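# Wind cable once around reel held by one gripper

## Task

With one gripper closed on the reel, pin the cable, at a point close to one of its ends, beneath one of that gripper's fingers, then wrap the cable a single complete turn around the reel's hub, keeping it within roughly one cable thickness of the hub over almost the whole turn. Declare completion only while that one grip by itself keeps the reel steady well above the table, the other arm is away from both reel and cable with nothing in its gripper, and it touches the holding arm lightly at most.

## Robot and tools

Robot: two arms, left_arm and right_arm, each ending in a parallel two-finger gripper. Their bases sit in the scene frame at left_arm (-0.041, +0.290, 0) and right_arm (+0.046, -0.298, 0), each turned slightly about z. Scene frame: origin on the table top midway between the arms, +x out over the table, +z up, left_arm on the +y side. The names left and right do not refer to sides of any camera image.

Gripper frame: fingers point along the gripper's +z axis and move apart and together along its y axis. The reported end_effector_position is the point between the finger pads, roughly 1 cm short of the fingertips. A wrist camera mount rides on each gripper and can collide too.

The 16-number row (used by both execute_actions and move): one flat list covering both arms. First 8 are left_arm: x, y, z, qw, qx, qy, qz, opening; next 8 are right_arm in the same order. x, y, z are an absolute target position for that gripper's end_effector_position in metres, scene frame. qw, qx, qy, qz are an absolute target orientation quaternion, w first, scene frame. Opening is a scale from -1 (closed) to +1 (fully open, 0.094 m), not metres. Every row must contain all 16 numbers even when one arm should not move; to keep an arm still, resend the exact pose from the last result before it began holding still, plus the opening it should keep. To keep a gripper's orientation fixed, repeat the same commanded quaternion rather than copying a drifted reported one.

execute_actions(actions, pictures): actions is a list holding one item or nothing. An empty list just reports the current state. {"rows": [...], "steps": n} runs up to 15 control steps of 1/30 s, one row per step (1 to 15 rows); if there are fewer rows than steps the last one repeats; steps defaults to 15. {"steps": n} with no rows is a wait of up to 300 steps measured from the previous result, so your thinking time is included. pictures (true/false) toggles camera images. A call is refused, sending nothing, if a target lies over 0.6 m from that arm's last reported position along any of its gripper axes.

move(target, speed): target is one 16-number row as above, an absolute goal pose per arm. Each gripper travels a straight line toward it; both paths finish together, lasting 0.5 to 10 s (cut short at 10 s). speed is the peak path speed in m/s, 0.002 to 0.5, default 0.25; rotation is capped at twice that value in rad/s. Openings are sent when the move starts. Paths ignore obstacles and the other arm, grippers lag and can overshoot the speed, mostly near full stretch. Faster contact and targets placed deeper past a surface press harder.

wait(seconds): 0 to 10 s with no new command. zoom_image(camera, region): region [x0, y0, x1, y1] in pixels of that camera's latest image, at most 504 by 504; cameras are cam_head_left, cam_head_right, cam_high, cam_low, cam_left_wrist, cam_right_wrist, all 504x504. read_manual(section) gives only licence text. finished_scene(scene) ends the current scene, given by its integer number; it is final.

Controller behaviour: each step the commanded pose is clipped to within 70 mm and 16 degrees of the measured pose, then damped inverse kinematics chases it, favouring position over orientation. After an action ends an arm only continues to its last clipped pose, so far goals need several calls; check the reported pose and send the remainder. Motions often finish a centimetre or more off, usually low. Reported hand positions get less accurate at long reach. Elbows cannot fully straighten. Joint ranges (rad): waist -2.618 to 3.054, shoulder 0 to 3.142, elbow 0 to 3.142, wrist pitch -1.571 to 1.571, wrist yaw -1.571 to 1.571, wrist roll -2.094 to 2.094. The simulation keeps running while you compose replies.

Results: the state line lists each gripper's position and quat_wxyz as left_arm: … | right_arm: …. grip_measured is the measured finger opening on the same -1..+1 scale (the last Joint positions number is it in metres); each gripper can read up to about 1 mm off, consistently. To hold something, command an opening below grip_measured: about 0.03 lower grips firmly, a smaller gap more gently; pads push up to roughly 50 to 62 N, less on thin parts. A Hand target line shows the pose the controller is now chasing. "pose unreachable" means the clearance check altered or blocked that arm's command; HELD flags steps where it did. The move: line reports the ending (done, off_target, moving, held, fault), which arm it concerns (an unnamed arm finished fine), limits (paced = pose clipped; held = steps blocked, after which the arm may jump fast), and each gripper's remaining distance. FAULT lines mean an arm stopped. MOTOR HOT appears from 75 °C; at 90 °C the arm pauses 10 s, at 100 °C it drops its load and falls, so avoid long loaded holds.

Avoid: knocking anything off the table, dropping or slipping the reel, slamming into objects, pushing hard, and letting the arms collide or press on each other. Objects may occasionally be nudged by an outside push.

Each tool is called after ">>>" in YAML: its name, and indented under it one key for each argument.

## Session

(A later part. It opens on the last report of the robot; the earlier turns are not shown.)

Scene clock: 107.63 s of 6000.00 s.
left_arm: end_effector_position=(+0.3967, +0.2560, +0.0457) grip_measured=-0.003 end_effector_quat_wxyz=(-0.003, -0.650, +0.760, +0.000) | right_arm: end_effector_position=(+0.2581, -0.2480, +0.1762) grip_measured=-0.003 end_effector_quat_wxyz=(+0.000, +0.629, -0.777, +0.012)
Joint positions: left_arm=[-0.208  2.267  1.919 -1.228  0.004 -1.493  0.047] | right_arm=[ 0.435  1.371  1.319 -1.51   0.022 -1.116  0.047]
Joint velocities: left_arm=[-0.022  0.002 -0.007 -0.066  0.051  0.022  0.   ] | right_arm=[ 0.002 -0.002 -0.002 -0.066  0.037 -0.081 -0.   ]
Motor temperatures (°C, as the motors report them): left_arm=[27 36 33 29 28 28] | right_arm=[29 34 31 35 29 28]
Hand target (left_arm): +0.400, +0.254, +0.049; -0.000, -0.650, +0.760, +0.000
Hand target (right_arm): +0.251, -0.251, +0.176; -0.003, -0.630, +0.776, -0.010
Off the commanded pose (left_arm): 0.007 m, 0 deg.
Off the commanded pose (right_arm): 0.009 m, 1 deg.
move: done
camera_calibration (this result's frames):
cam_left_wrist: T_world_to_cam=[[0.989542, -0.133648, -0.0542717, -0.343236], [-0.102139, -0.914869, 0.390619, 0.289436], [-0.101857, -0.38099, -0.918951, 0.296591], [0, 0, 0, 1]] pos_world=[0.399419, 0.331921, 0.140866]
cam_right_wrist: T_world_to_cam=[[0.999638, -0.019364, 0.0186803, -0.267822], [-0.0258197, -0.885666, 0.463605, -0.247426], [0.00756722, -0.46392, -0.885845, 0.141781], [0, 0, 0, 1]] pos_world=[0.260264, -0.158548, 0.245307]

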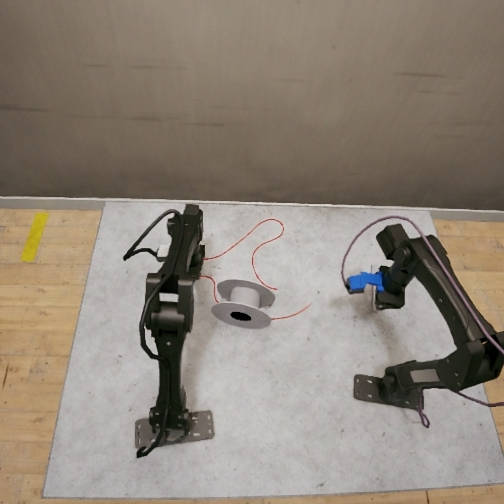

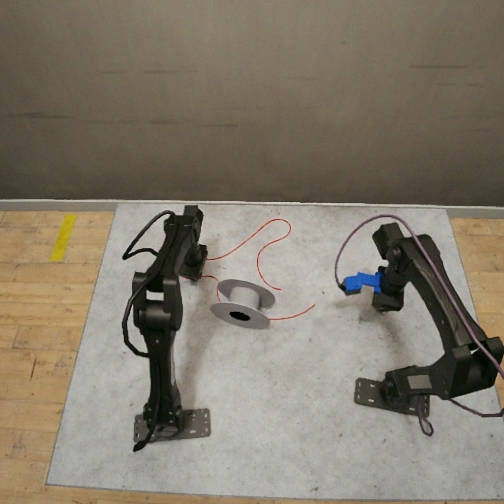

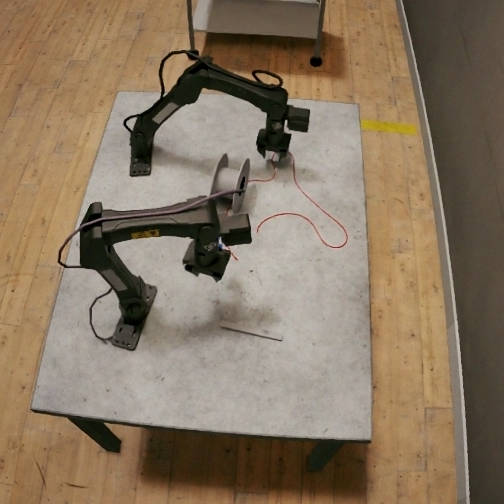

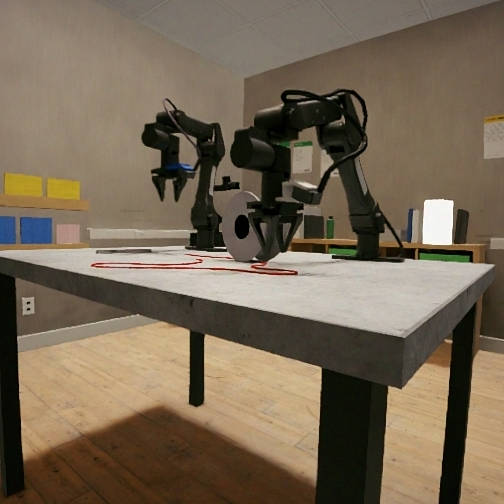

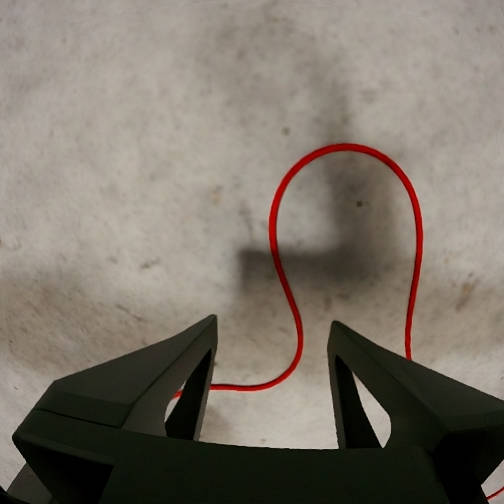

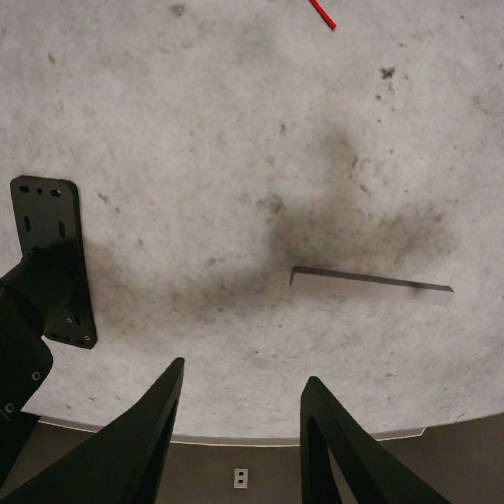

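>>> move:
  target: [0.478,0.255,0.045,0,-0.65,0.76,0,0,0.25,-0.25,0.18,0,-0.63,0.777,0,0]

>>> move:
  target: [0.478,0.255,0.011,0,-0.65,0.76,0,0,0.25,-0.25,0.18,0,-0.63,0.777,0,0]
  speed: 0.1

>>> move:
  target: [0.478,0.255,0.011,0,-0.65,0.76,0,-1,0.25,-0.25,0.18,0,-0.63,0.777,0,0]

>>> move:
  target: [0.31,0.36,0.15,0,-0.63,0.777,0,-1,0.25,-0.25,0.18,0,-0.63,0.777,0,0]
  speed: 0.15

Scene clock: 116.77 s of 6000.00 s.
left_arm: end_effector_position=(+0.4758, +0.2498, +0.0402) grip_measured=-0.003 end_effector_quat_wxyz=(+0.015, -0.649, +0.760, -0.018) | right_arm: end_effector_position=(+0.2557, -0.2501, +0.1762) grip_measured=-0.003 end_effector_quat_wxyz=(+0.005, +0.631, -0.776, +0.009)
Joint positions: left_arm=[-0.208  2.746  2.779 -1.556  0.004 -1.492  0.047] | right_arm=[ 0.427  1.371  1.319 -1.521  0.021 -1.127  0.047]
Joint velocities: left_arm=[ 0.002 -0.012 -0.002  0.022  0.022  0.022  0.   ] | right_arm=[-0.002  0.027 -0.012  0.037 -0.022 -0.022 -0.001]
Motor temperatures (°C, as the motors report them): left_arm=[27 37 33 29 28 28] | right_arm=[29 33 31 34 29 28]
Hand target (left_arm): +0.476, +0.254, +0.044; +0.018, -0.650, +0.760, -0.018
Hand target (right_arm): +0.250, -0.250, +0.180; +0.000, -0.630, +0.777, -0.000
Off the commanded pose (left_arm): 0.007 m, 3 deg.
Off the commanded pose (right_arm): 0.007 m, 1 deg.
joint sent to its limit (left arm) — the command would take joint 4 (wrist pitch) past its lower limit, so that joint was sent only as far as its limit.
After step 180, 1.90 s passed at rest.
move: off_target (left_arm)
camera_calibration (this result's frames):
cam_left_wrist: T_world_to_cam=[[0.990908, -0.134518, -0.00249861, -0.425174], [-0.122992, -0.913215, 0.388474, 0.303625], [-0.0545386, -0.384635, -0.921456, 0.275692], [0, 0, 0, 1]] pos_world=[0.473688, 0.326122, 0.135025]
cam_right_wrist: T_world_to_cam=[[0.999849, -0.0159112, 0.00699258, -0.26258], [-0.0173377, -0.885106, 0.465066, -0.251703], [-0.00121057, -0.465117, -0.885248, 0.142613], [0, 0, 0, 1]] pos_world=[0.258349, -0.16063, 0.245143]

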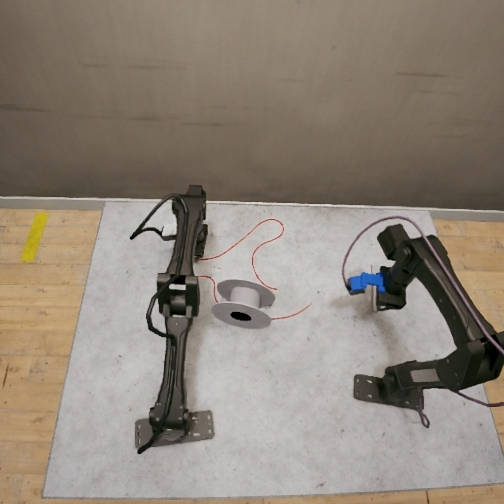

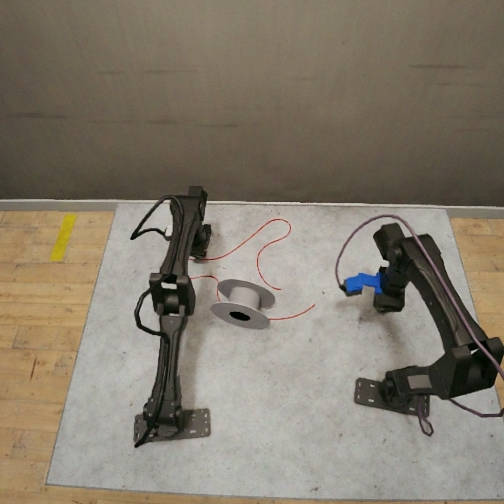

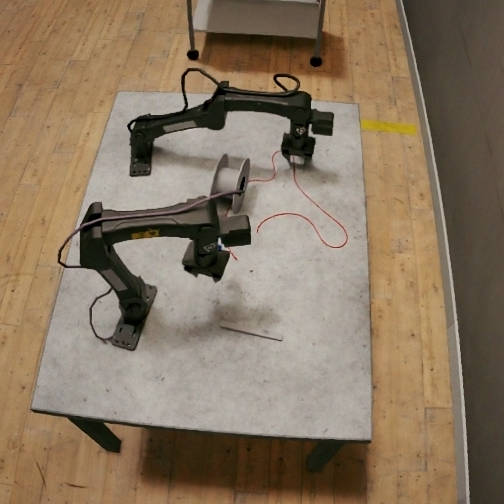

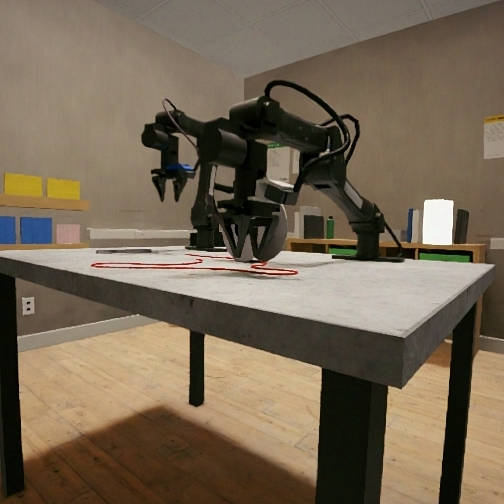

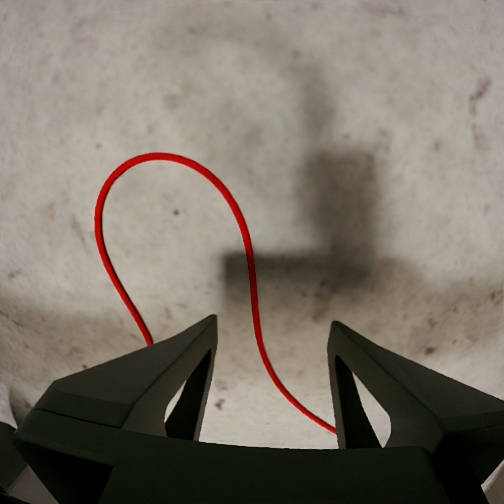

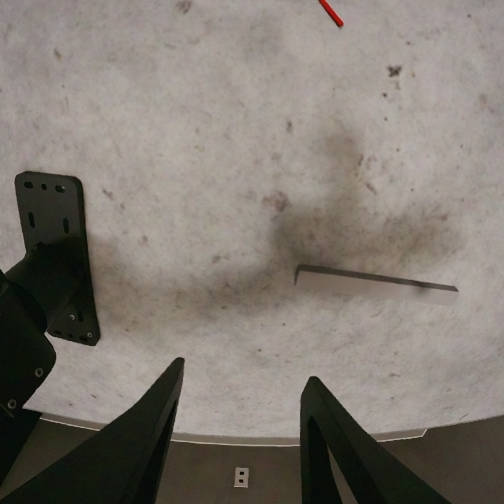

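Scene clock: 117.57 s of 6000.00 s.
left_arm: end_effector_position=(+0.4775, +0.2496, +0.0129) grip_measured=-0.003 end_effector_quat_wxyz=(+0.004, -0.649, +0.761, -0.007) | right_arm: end_effector_position=(+0.2556, -0.2501, +0.1762) grip_measured=-0.003 end_effector_quat_wxyz=(+0.006, +0.631, -0.776, +0.009)
Joint positions: left_arm=[-0.208  2.829  2.836 -1.561  0.005 -1.491  0.047] | right_arm=[ 0.427  1.371  1.319 -1.521  0.021 -1.127  0.047]
Joint velocities: left_arm=[-0.002 -0.002 -0.017 -0.051 -0.037 -0.081 -0.   ] | right_arm=[ 0.007  0.007 -0.017  0.007 -0.007  0.022 -0.   ]
Motor temperatures (°C, as the motors report them): left_arm=[27 37 33 29 28 28] | right_arm=[29 33 31 34 29 28]
Hand target (left_arm): +0.477, +0.255, +0.011; +0.004, -0.650, +0.760, -0.004
Hand target (right_arm): +0.250, -0.250, +0.180; +0.000, -0.630, +0.777, -0.000
Off the commanded pose (left_arm): 0.006 m, 1 deg.
Off the commanded pose (right_arm): 0.007 m, 1 deg.
joint sent to its limit (left arm) — the command would take joint 4 (wrist pitch) past its lower limit, so that joint was sent only as far as its limit.
move: done
camera_calibration (this result's frames):
cam_left_wrist: T_world_to_cam=[[0.990148, -0.136004, -0.0333146, -0.425756], [-0.112394, -0.913841, 0.390208, 0.309304], [-0.083514, -0.382619, -0.920124, 0.263917], [0, 0, 0, 1]] pos_world=[0.478366, 0.32573, 0.10796]
cam_right_wrist: T_world_to_cam=[[0.999852, -0.0159139, 0.00652757, -0.262391], [-0.0171243, -0.885237, 0.464826, -0.25171], [-0.00161875, -0.464869, -0.885378, 0.142822], [0, 0, 0, 1]] pos_world=[0.258273, -0.160605, 0.245165]

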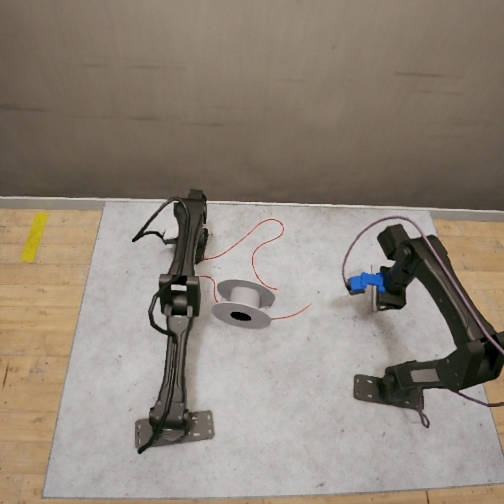

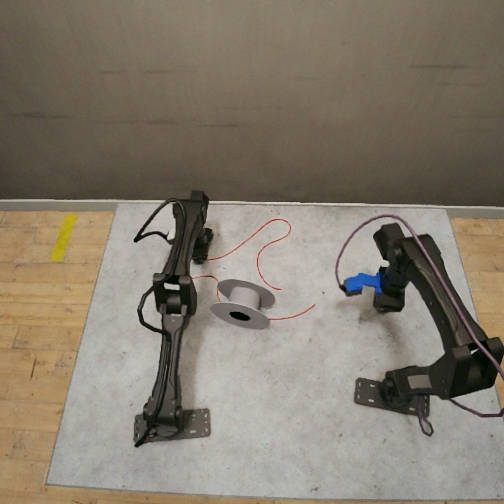

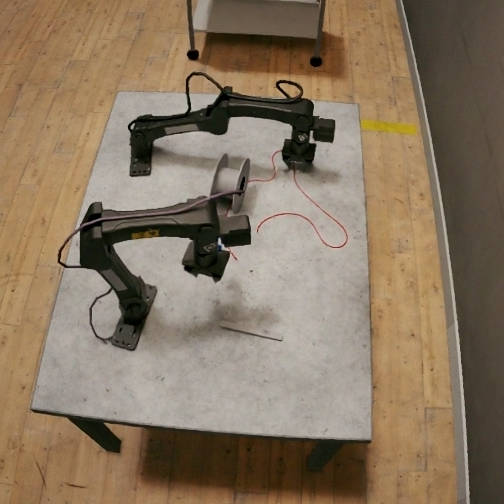

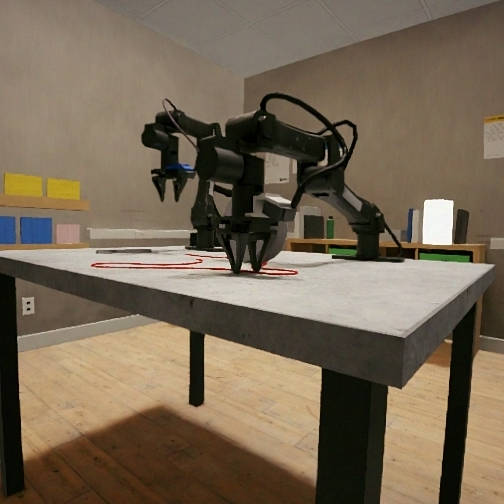

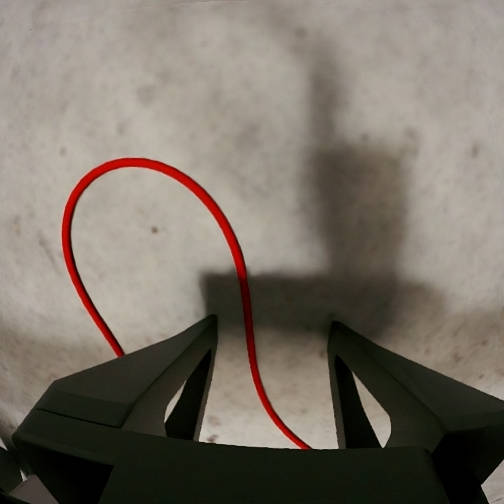

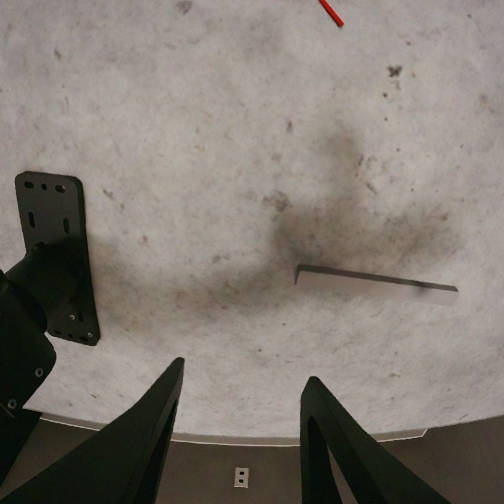

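Scene clock: 118.27 s of 6000.00 s.
left_arm: end_effector_position=(+0.4774, +0.2496, +0.0129) grip_measured=-0.958 end_effector_quat_wxyz=(+0.004, -0.649, +0.761, -0.007) | right_arm: end_effector_position=(+0.2556, -0.2501, +0.1762) grip_measured=-0.003 end_effector_quat_wxyz=(+0.006, +0.631, -0.776, +0.009)
Joint positions: left_arm=[-0.208  2.829  2.836 -1.562  0.005 -1.49   0.002] | right_arm=[ 0.427  1.371  1.319 -1.521  0.021 -1.128  0.047]
Joint velocities: left_arm=[ 0.012 -0.012 -0.017 -0.066 -0.095 -0.081 -0.   ] | right_arm=[-0.012  0.002  0.002  0.007 -0.095  0.022  0.001]
Motor temperatures (°C, as the motors report them): left_arm=[27 37 33 29 28 28] | right_arm=[29 33 31 34 29 28]
Hand target (left_arm): +0.478, +0.255, +0.011; +0.004, -0.650, +0.760, -0.004
Hand target (right_arm): +0.250, -0.250, +0.180; +0.000, -0.630, +0.777, -0.000
Off the commanded pose (left_arm): 0.006 m, 1 deg.
Off the commanded pose (right_arm): 0.007 m, 1 deg.
joint sent to its limit (left arm) — the command would take joint 4 (wrist pitch) past its lower limit, so that joint was sent only as far as its limit.
move: done
camera_calibration (this result's frames):
cam_left_wrist: T_world_to_cam=[[0.990031, -0.136758, -0.0336925, -0.425413], [-0.112944, -0.913771, 0.390212, 0.309546], [-0.0841517, -0.382517, -0.920108, 0.26419], [0, 0, 0, 1]] pos_world=[0.478365, 0.325733, 0.107961]
cam_right_wrist: T_world_to_cam=[[0.999858, -0.0155326, 0.00651976, -0.262296], [-0.016783, -0.885243, 0.464827, -0.251799], [-0.00144838, -0.46487, -0.885378, 0.142778], [0, 0, 0, 1]] pos_world=[0.258239, -0.160604, 0.245165]

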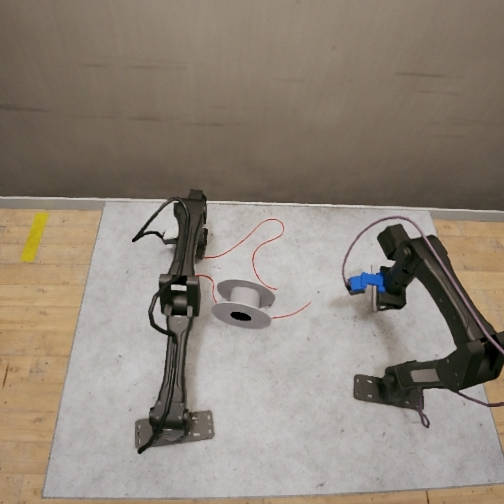

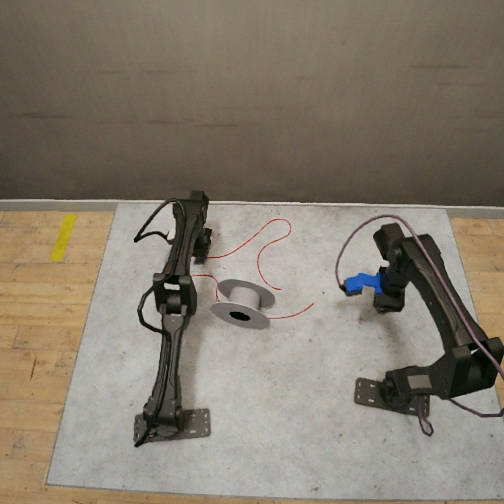

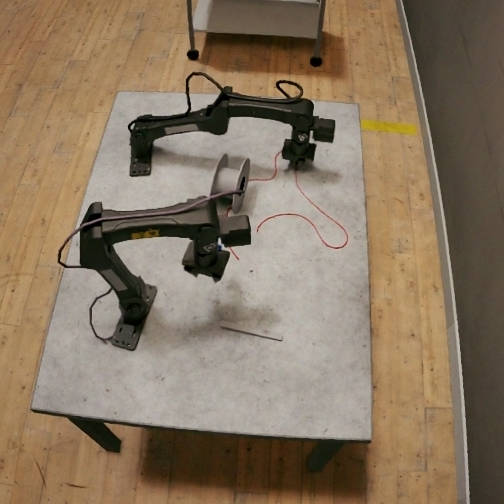

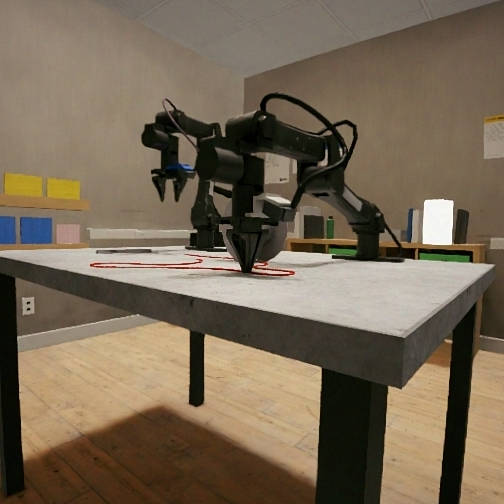

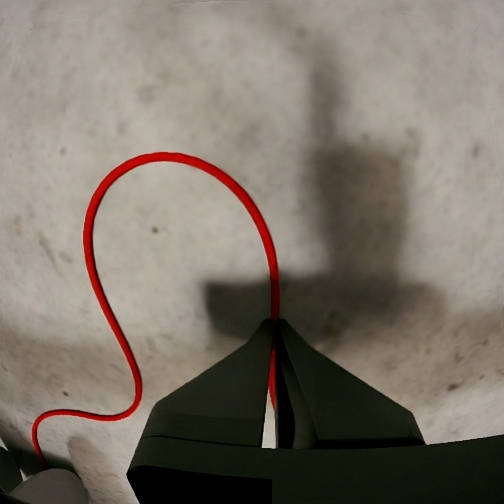

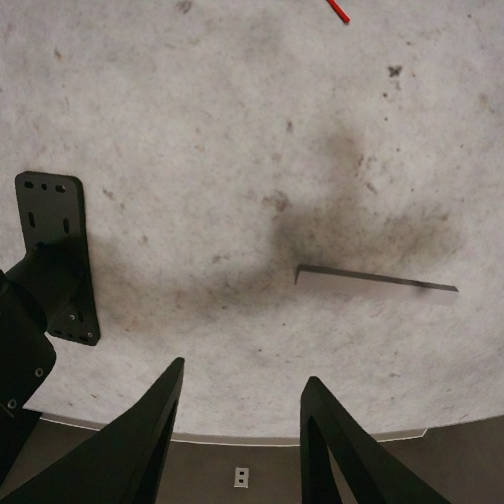

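Scene clock: 120.37 s of 6000.00 s.
left_arm: end_effector_position=(+0.3237, +0.3626, +0.1500) grip_measured=-0.958 end_effector_quat_wxyz=(+0.008, -0.631, +0.776, -0.007) | right_arm: end_effector_position=(+0.2556, -0.2501, +0.1762) grip_measured=-0.003 end_effector_quat_wxyz=(+0.006, +0.631, -0.776, +0.009)
Joint positions: left_arm=[ 0.067  1.945  1.84  -1.445  0.005 -1.169  0.002] | right_arm=[ 0.427  1.371  1.319 -1.521  0.021 -1.128  0.047]
Joint velocities: left_arm=[ 0.007  0.002 -0.007  0.066 -0.051  0.066 -0.001] | right_arm=[-0.012  0.017  0.007 -0.022 -0.007 -0.066 -0.001]
Motor temperatures (°C, as the motors report them): left_arm=[27 38 33 29 28 28] | right_arm=[29 33 31 34 29 28]
Hand target (left_arm): +0.314, +0.363, +0.151; +0.001, -0.630, +0.777, -0.001
Hand target (right_arm): +0.250, -0.250, +0.180; +0.000, -0.630, +0.777, -0.000
Off the commanded pose (left_arm): 0.014 m, 1 deg.
Off the commanded pose (right_arm): 0.007 m, 1 deg.
move: off_target (left_arm)
camera_calibration (this result's frames):
cam_left_wrist: T_world_to_cam=[[0.982949, -0.181711, -0.0281402, -0.235474], [-0.157177, -0.909745, 0.384264, 0.355655], [-0.0954252, -0.373289, -0.922794, 0.421307], [0, 0, 0, 1]] pos_world=[0.327563, 0.438036, 0.245488]
cam_right_wrist: T_world_to_cam=[[0.999858, -0.0155326, 0.00651976, -0.262296], [-0.016783, -0.885243, 0.464827, -0.251799], [-0.00144838, -0.46487, -0.885378, 0.142778], [0, 0, 0, 1]] pos_world=[0.258239, -0.160604, 0.245165]

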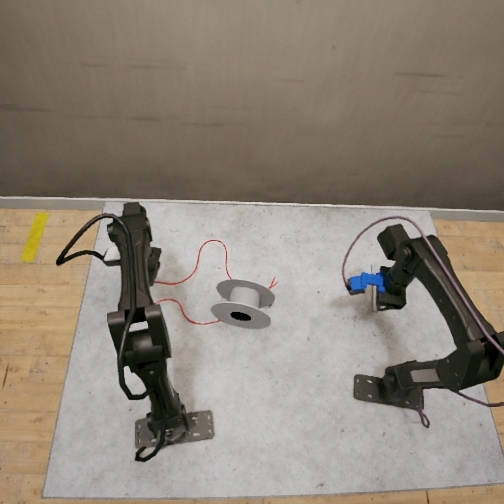

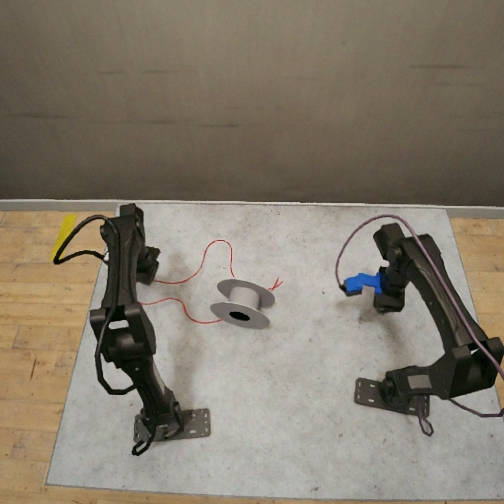

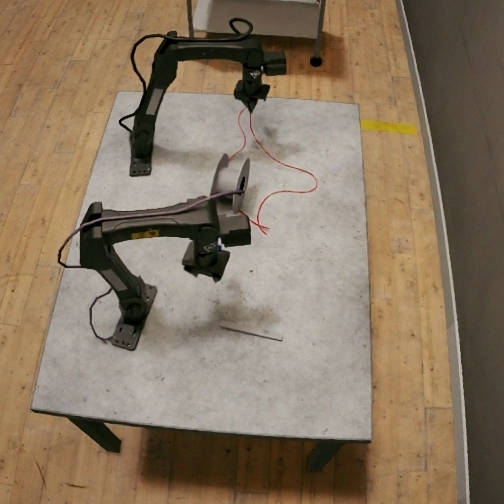

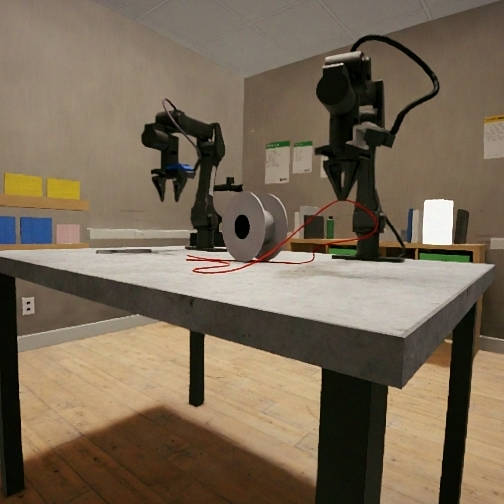

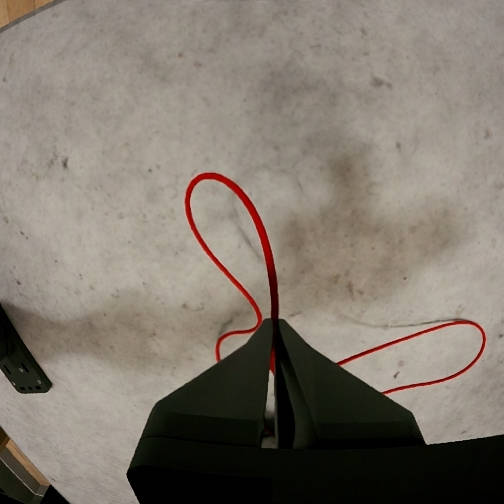

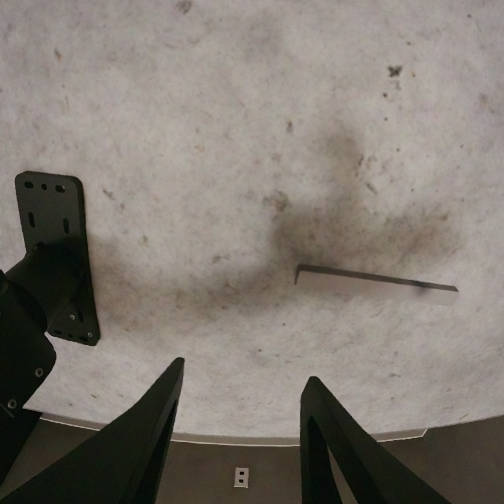

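>>> move:
  target: [0.31,0.33,0.13,0,-0.63,0.777,0,-1,0.35,-0.04,0.07,0,0.3,0.954,0,-0.2]

>>> zoom_image:
  camera: "cam_high"
  region: [190,130,330,270]

Scene clock: 130.43 s of 6000.00 s.
left_arm: end_effector_position=(+0.3110, +0.3329, +0.1237) grip_measured=-0.958 end_effector_quat_wxyz=(-0.012, -0.631, +0.775, +0.005) | right_arm: end_effector_position=(+0.3486, -0.0450, +0.0728) grip_measured=-0.197 end_effector_quat_wxyz=(-0.005, +0.299, +0.954, +0.000)
Joint positions: left_arm=[-0.008  1.914  1.692 -1.376  0.005 -1.245  0.002] | right_arm=[ 0.879  2.065  1.706 -1.217 -0.01   1.298  0.038]
Joint velocities: left_arm=[ 0.007 -0.017 -0.002 -0.007 -0.022  0.007 -0.   ] | right_arm=[-0.017 -0.002 -0.007 -0.037 -0.037  0.007  0.001]
Motor temperatures (°C, as the motors report them): left_arm=[27 38 33 29 28 28] | right_arm=[29 32 31 34 29 28]
Hand target (left_arm): +0.309, +0.330, +0.130; -0.001, -0.630, +0.777, +0.001
Hand target (right_arm): +0.351, -0.038, +0.073; -0.003, +0.300, +0.954, +0.005
Off the commanded pose (left_arm): 0.007 m, 2 deg.
Off the commanded pose (right_arm): 0.006 m, 1 deg.
move: done
camera_calibration (this result's frames):
cam_left_wrist: T_world_to_cam=[[0.980708, -0.181315, -0.0730535, -0.222932], [-0.138043, -0.906978, 0.397913, 0.328198], [-0.138405, -0.380152, -0.91451, 0.399397], [0, 0, 0, 1]] pos_world=[0.319215, 0.409079, 0.218373]
cam_right_wrist: T_world_to_cam=[[-0.406482, -0.91365, 0.00403393, 0.0985591], [-0.812238, 0.363379, 0.456317, 0.313513], [-0.41838, 0.182208, -0.889808, 0.321462], [0, 0, 0, 1]] pos_world=[0.429203, -0.0824486, 0.14258]

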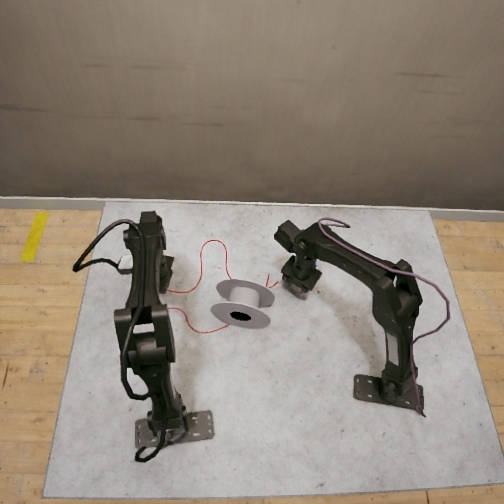

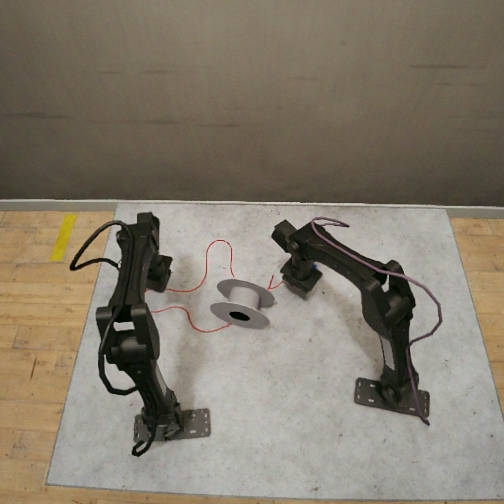

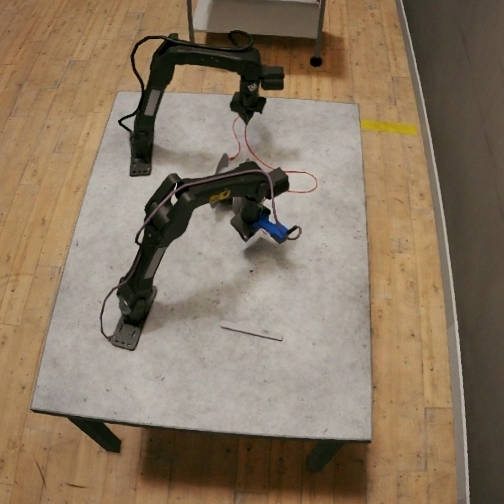

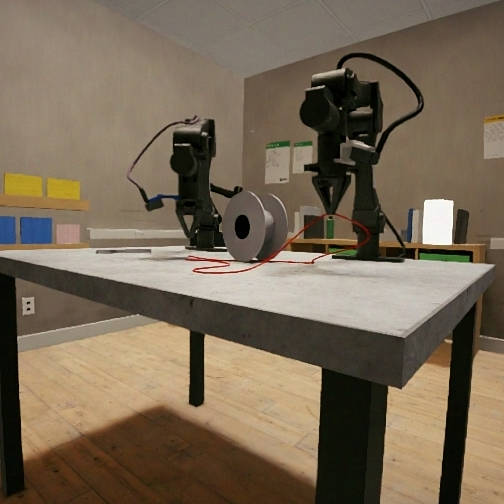

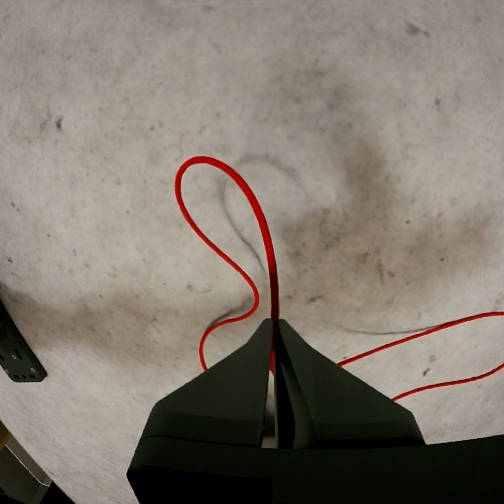

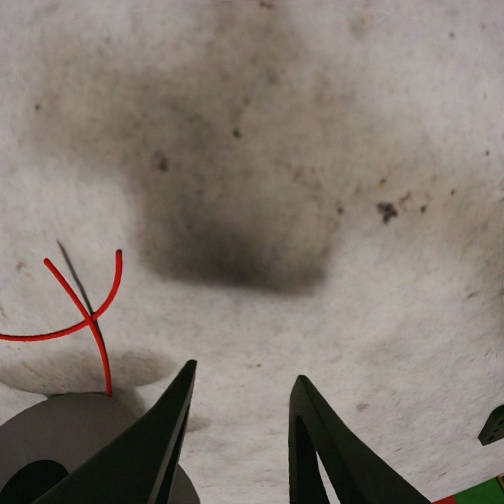

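Region (190, 130, 330, 270) of cam_high's 504x504 image, scaled by 3.600, with more detail than that image has.

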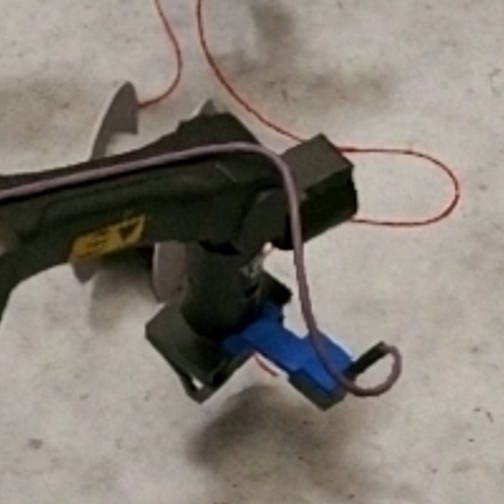

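>>> move:
  target: [0.31,0.33,0.13,0,-0.63,0.777,0,-1,0.392,0.052,0.055,0,0.1,0.995,0,-0.3]
  speed: 0.15

Scene clock: 139.47 s of 6000.00 s.
left_arm: end_effector_position=(+0.3114, +0.3330, +0.1238) grip_measured=-0.958 end_effector_quat_wxyz=(-0.012, -0.631, +0.775, +0.004) | right_arm: end_effector_position=(+0.3938, +0.0509, +0.0597) grip_measured=-0.297 end_effector_quat_wxyz=(+0.001, +0.107, +0.994, +0.008)
Joint positions: left_arm=[-0.008  1.914  1.693 -1.374  0.005 -1.245  0.002] | right_arm=[ 0.971  2.562  2.502 -1.496 -0.01   0.997  0.033]
Joint velocities: left_arm=[-0.007  0.002 -0.002 -0.051 -0.037 -0.022  0.001] | right_arm=[ 0.012  0.017 -0.007 -0.081 -0.081 -0.037  0.   ]
Motor temperatures (°C, as the motors report them): left_arm=[27 38 33 29 28 28] | right_arm=[29 33 31 34 29 28]
Hand target (left_arm): +0.310, +0.330, +0.130; -0.000, -0.630, +0.777, -0.000
Hand target (right_arm): +0.392, +0.052, +0.056; -0.000, +0.100, +0.995, +0.002
Off the commanded pose (left_arm): 0.007 m, 1 deg.
Off the commanded pose (right_arm): 0.005 m, 1 deg.
After step 180, 0.97 s passed at rest.
move: done
camera_calibration (this result's frames):
cam_left_wrist: T_world_to_cam=[[0.980845, -0.181298, -0.0712385, -0.223648], [-0.138796, -0.90707, 0.397441, 0.328605], [-0.136674, -0.37994, -0.914858, 0.398994], [0, 0, 0, 1]] pos_world=[0.319504, 0.409115, 0.21849]
cam_right_wrist: T_world_to_cam=[[-0.0252361, -0.999597, -0.0129917, 0.0599033], [-0.895795, 0.0168429, 0.444149, 0.372585], [-0.443751, 0.0228465, -0.895859, 0.329771], [0, 0, 0, 1]] pos_world=[0.481607, 0.0460697, 0.130724]

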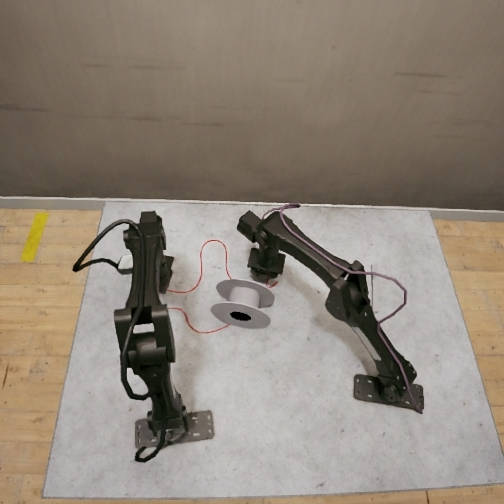

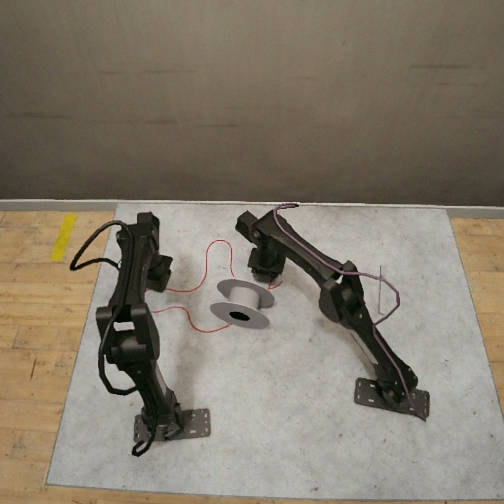

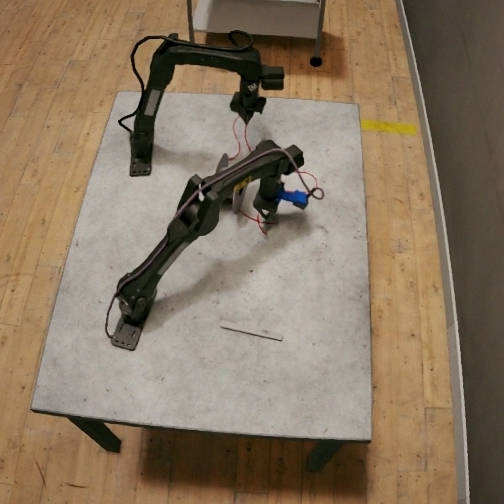

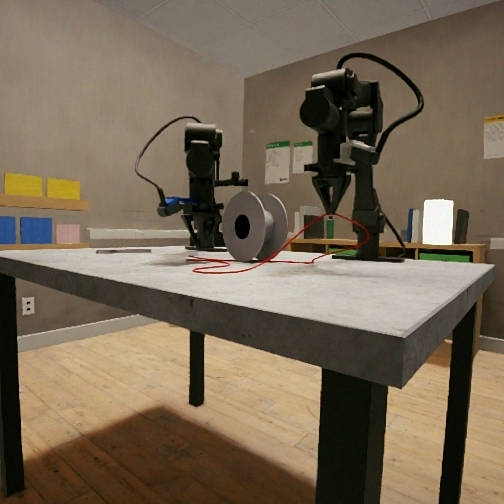

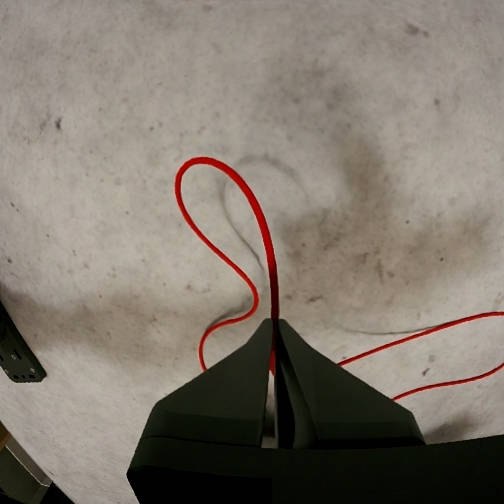

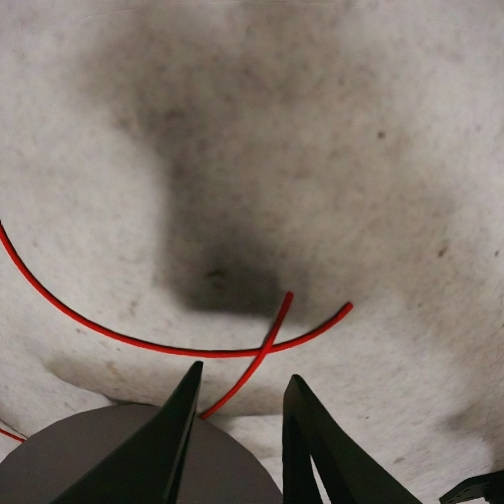

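>>> move:
  target: [0.31,0.33,0.13,0,-0.63,0.777,0,-1,0.385,0.03,0.02,0,0.1,0.995,0,-0.4]
  speed: 0.08

Scene clock: 146.27 s of 6000.00 s.
left_arm: end_effector_position=(+0.3113, +0.3330, +0.1237) grip_measured=-0.958 end_effector_quat_wxyz=(-0.012, -0.631, +0.775, +0.004) | right_arm: end_effector_position=(+0.3798, +0.0336, +0.0212) grip_measured=-0.397 end_effector_quat_wxyz=(-0.009, +0.099, +0.995, -0.003)
Joint positions: left_arm=[-0.008  1.914  1.692 -1.374  0.005 -1.245  0.002] | right_arm=[ 0.966  2.448  2.137 -1.276 -0.01   0.975  0.028]
Joint velocities: left_arm=[ 0.007  0.007 -0.012 -0.007 -0.095 -0.022 -0.   ] | right_arm=[-0.002  0.022 -0.002  0.007 -0.051 -0.007 -0.   ]
Motor temperatures (°C, as the motors report them): left_arm=[27 38 32 29 28 28] | right_arm=[29 34 31 34 29 28]
Hand target (left_arm): +0.310, +0.330, +0.130; -0.001, -0.630, +0.777, +0.000
Hand target (right_arm): +0.386, +0.030, +0.020; -0.000, +0.100, +0.995, -0.001
Off the commanded pose (left_arm): 0.007 m, 1 deg.
Off the commanded pose (right_arm): 0.006 m, 1 deg.
move: done
camera_calibration (this result's frames):
cam_left_wrist: T_world_to_cam=[[0.980818, -0.181301, -0.0716015, -0.223511], [-0.138645, -0.907052, 0.397536, 0.328554], [-0.13702, -0.379983, -0.914789, 0.399005], [0, 0, 0, 1]] pos_world=[0.319448, 0.409108, 0.218389]
cam_right_wrist: T_world_to_cam=[[-0.00850417, -0.999929, 0.0083806, 0.0349516], [-0.886122, 0.0114194, 0.463312, 0.373606], [-0.463375, -0.00348615, -0.886156, 0.297562], [0, 0, 0, 1]] pos_world=[0.46924, 0.0317201, 0.0902975]

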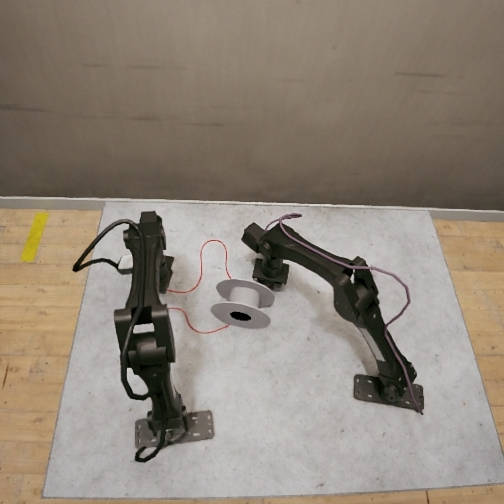

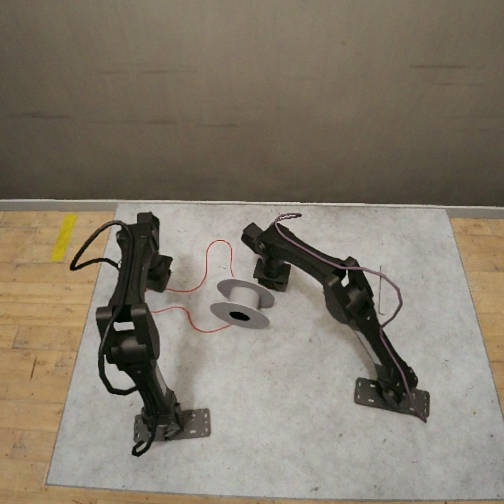

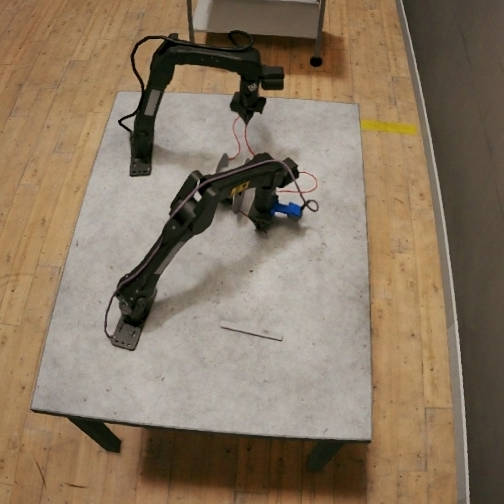

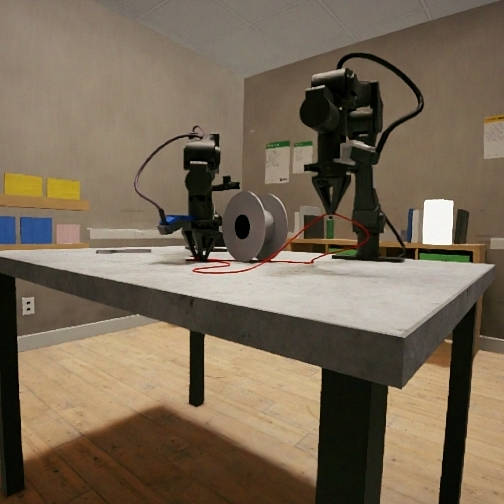

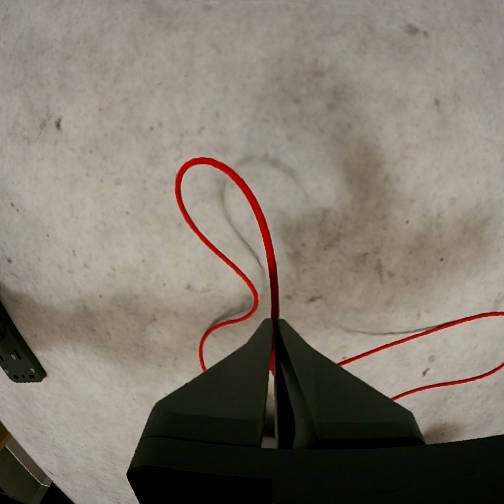

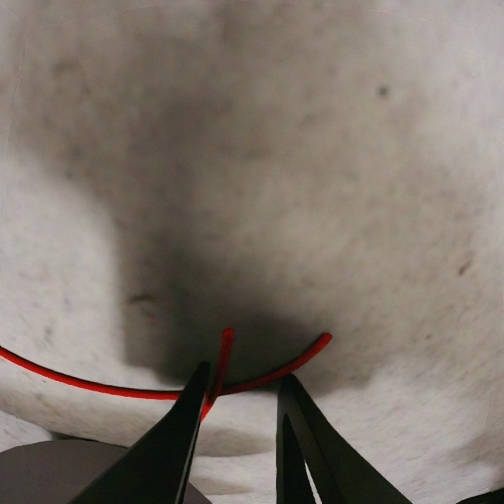

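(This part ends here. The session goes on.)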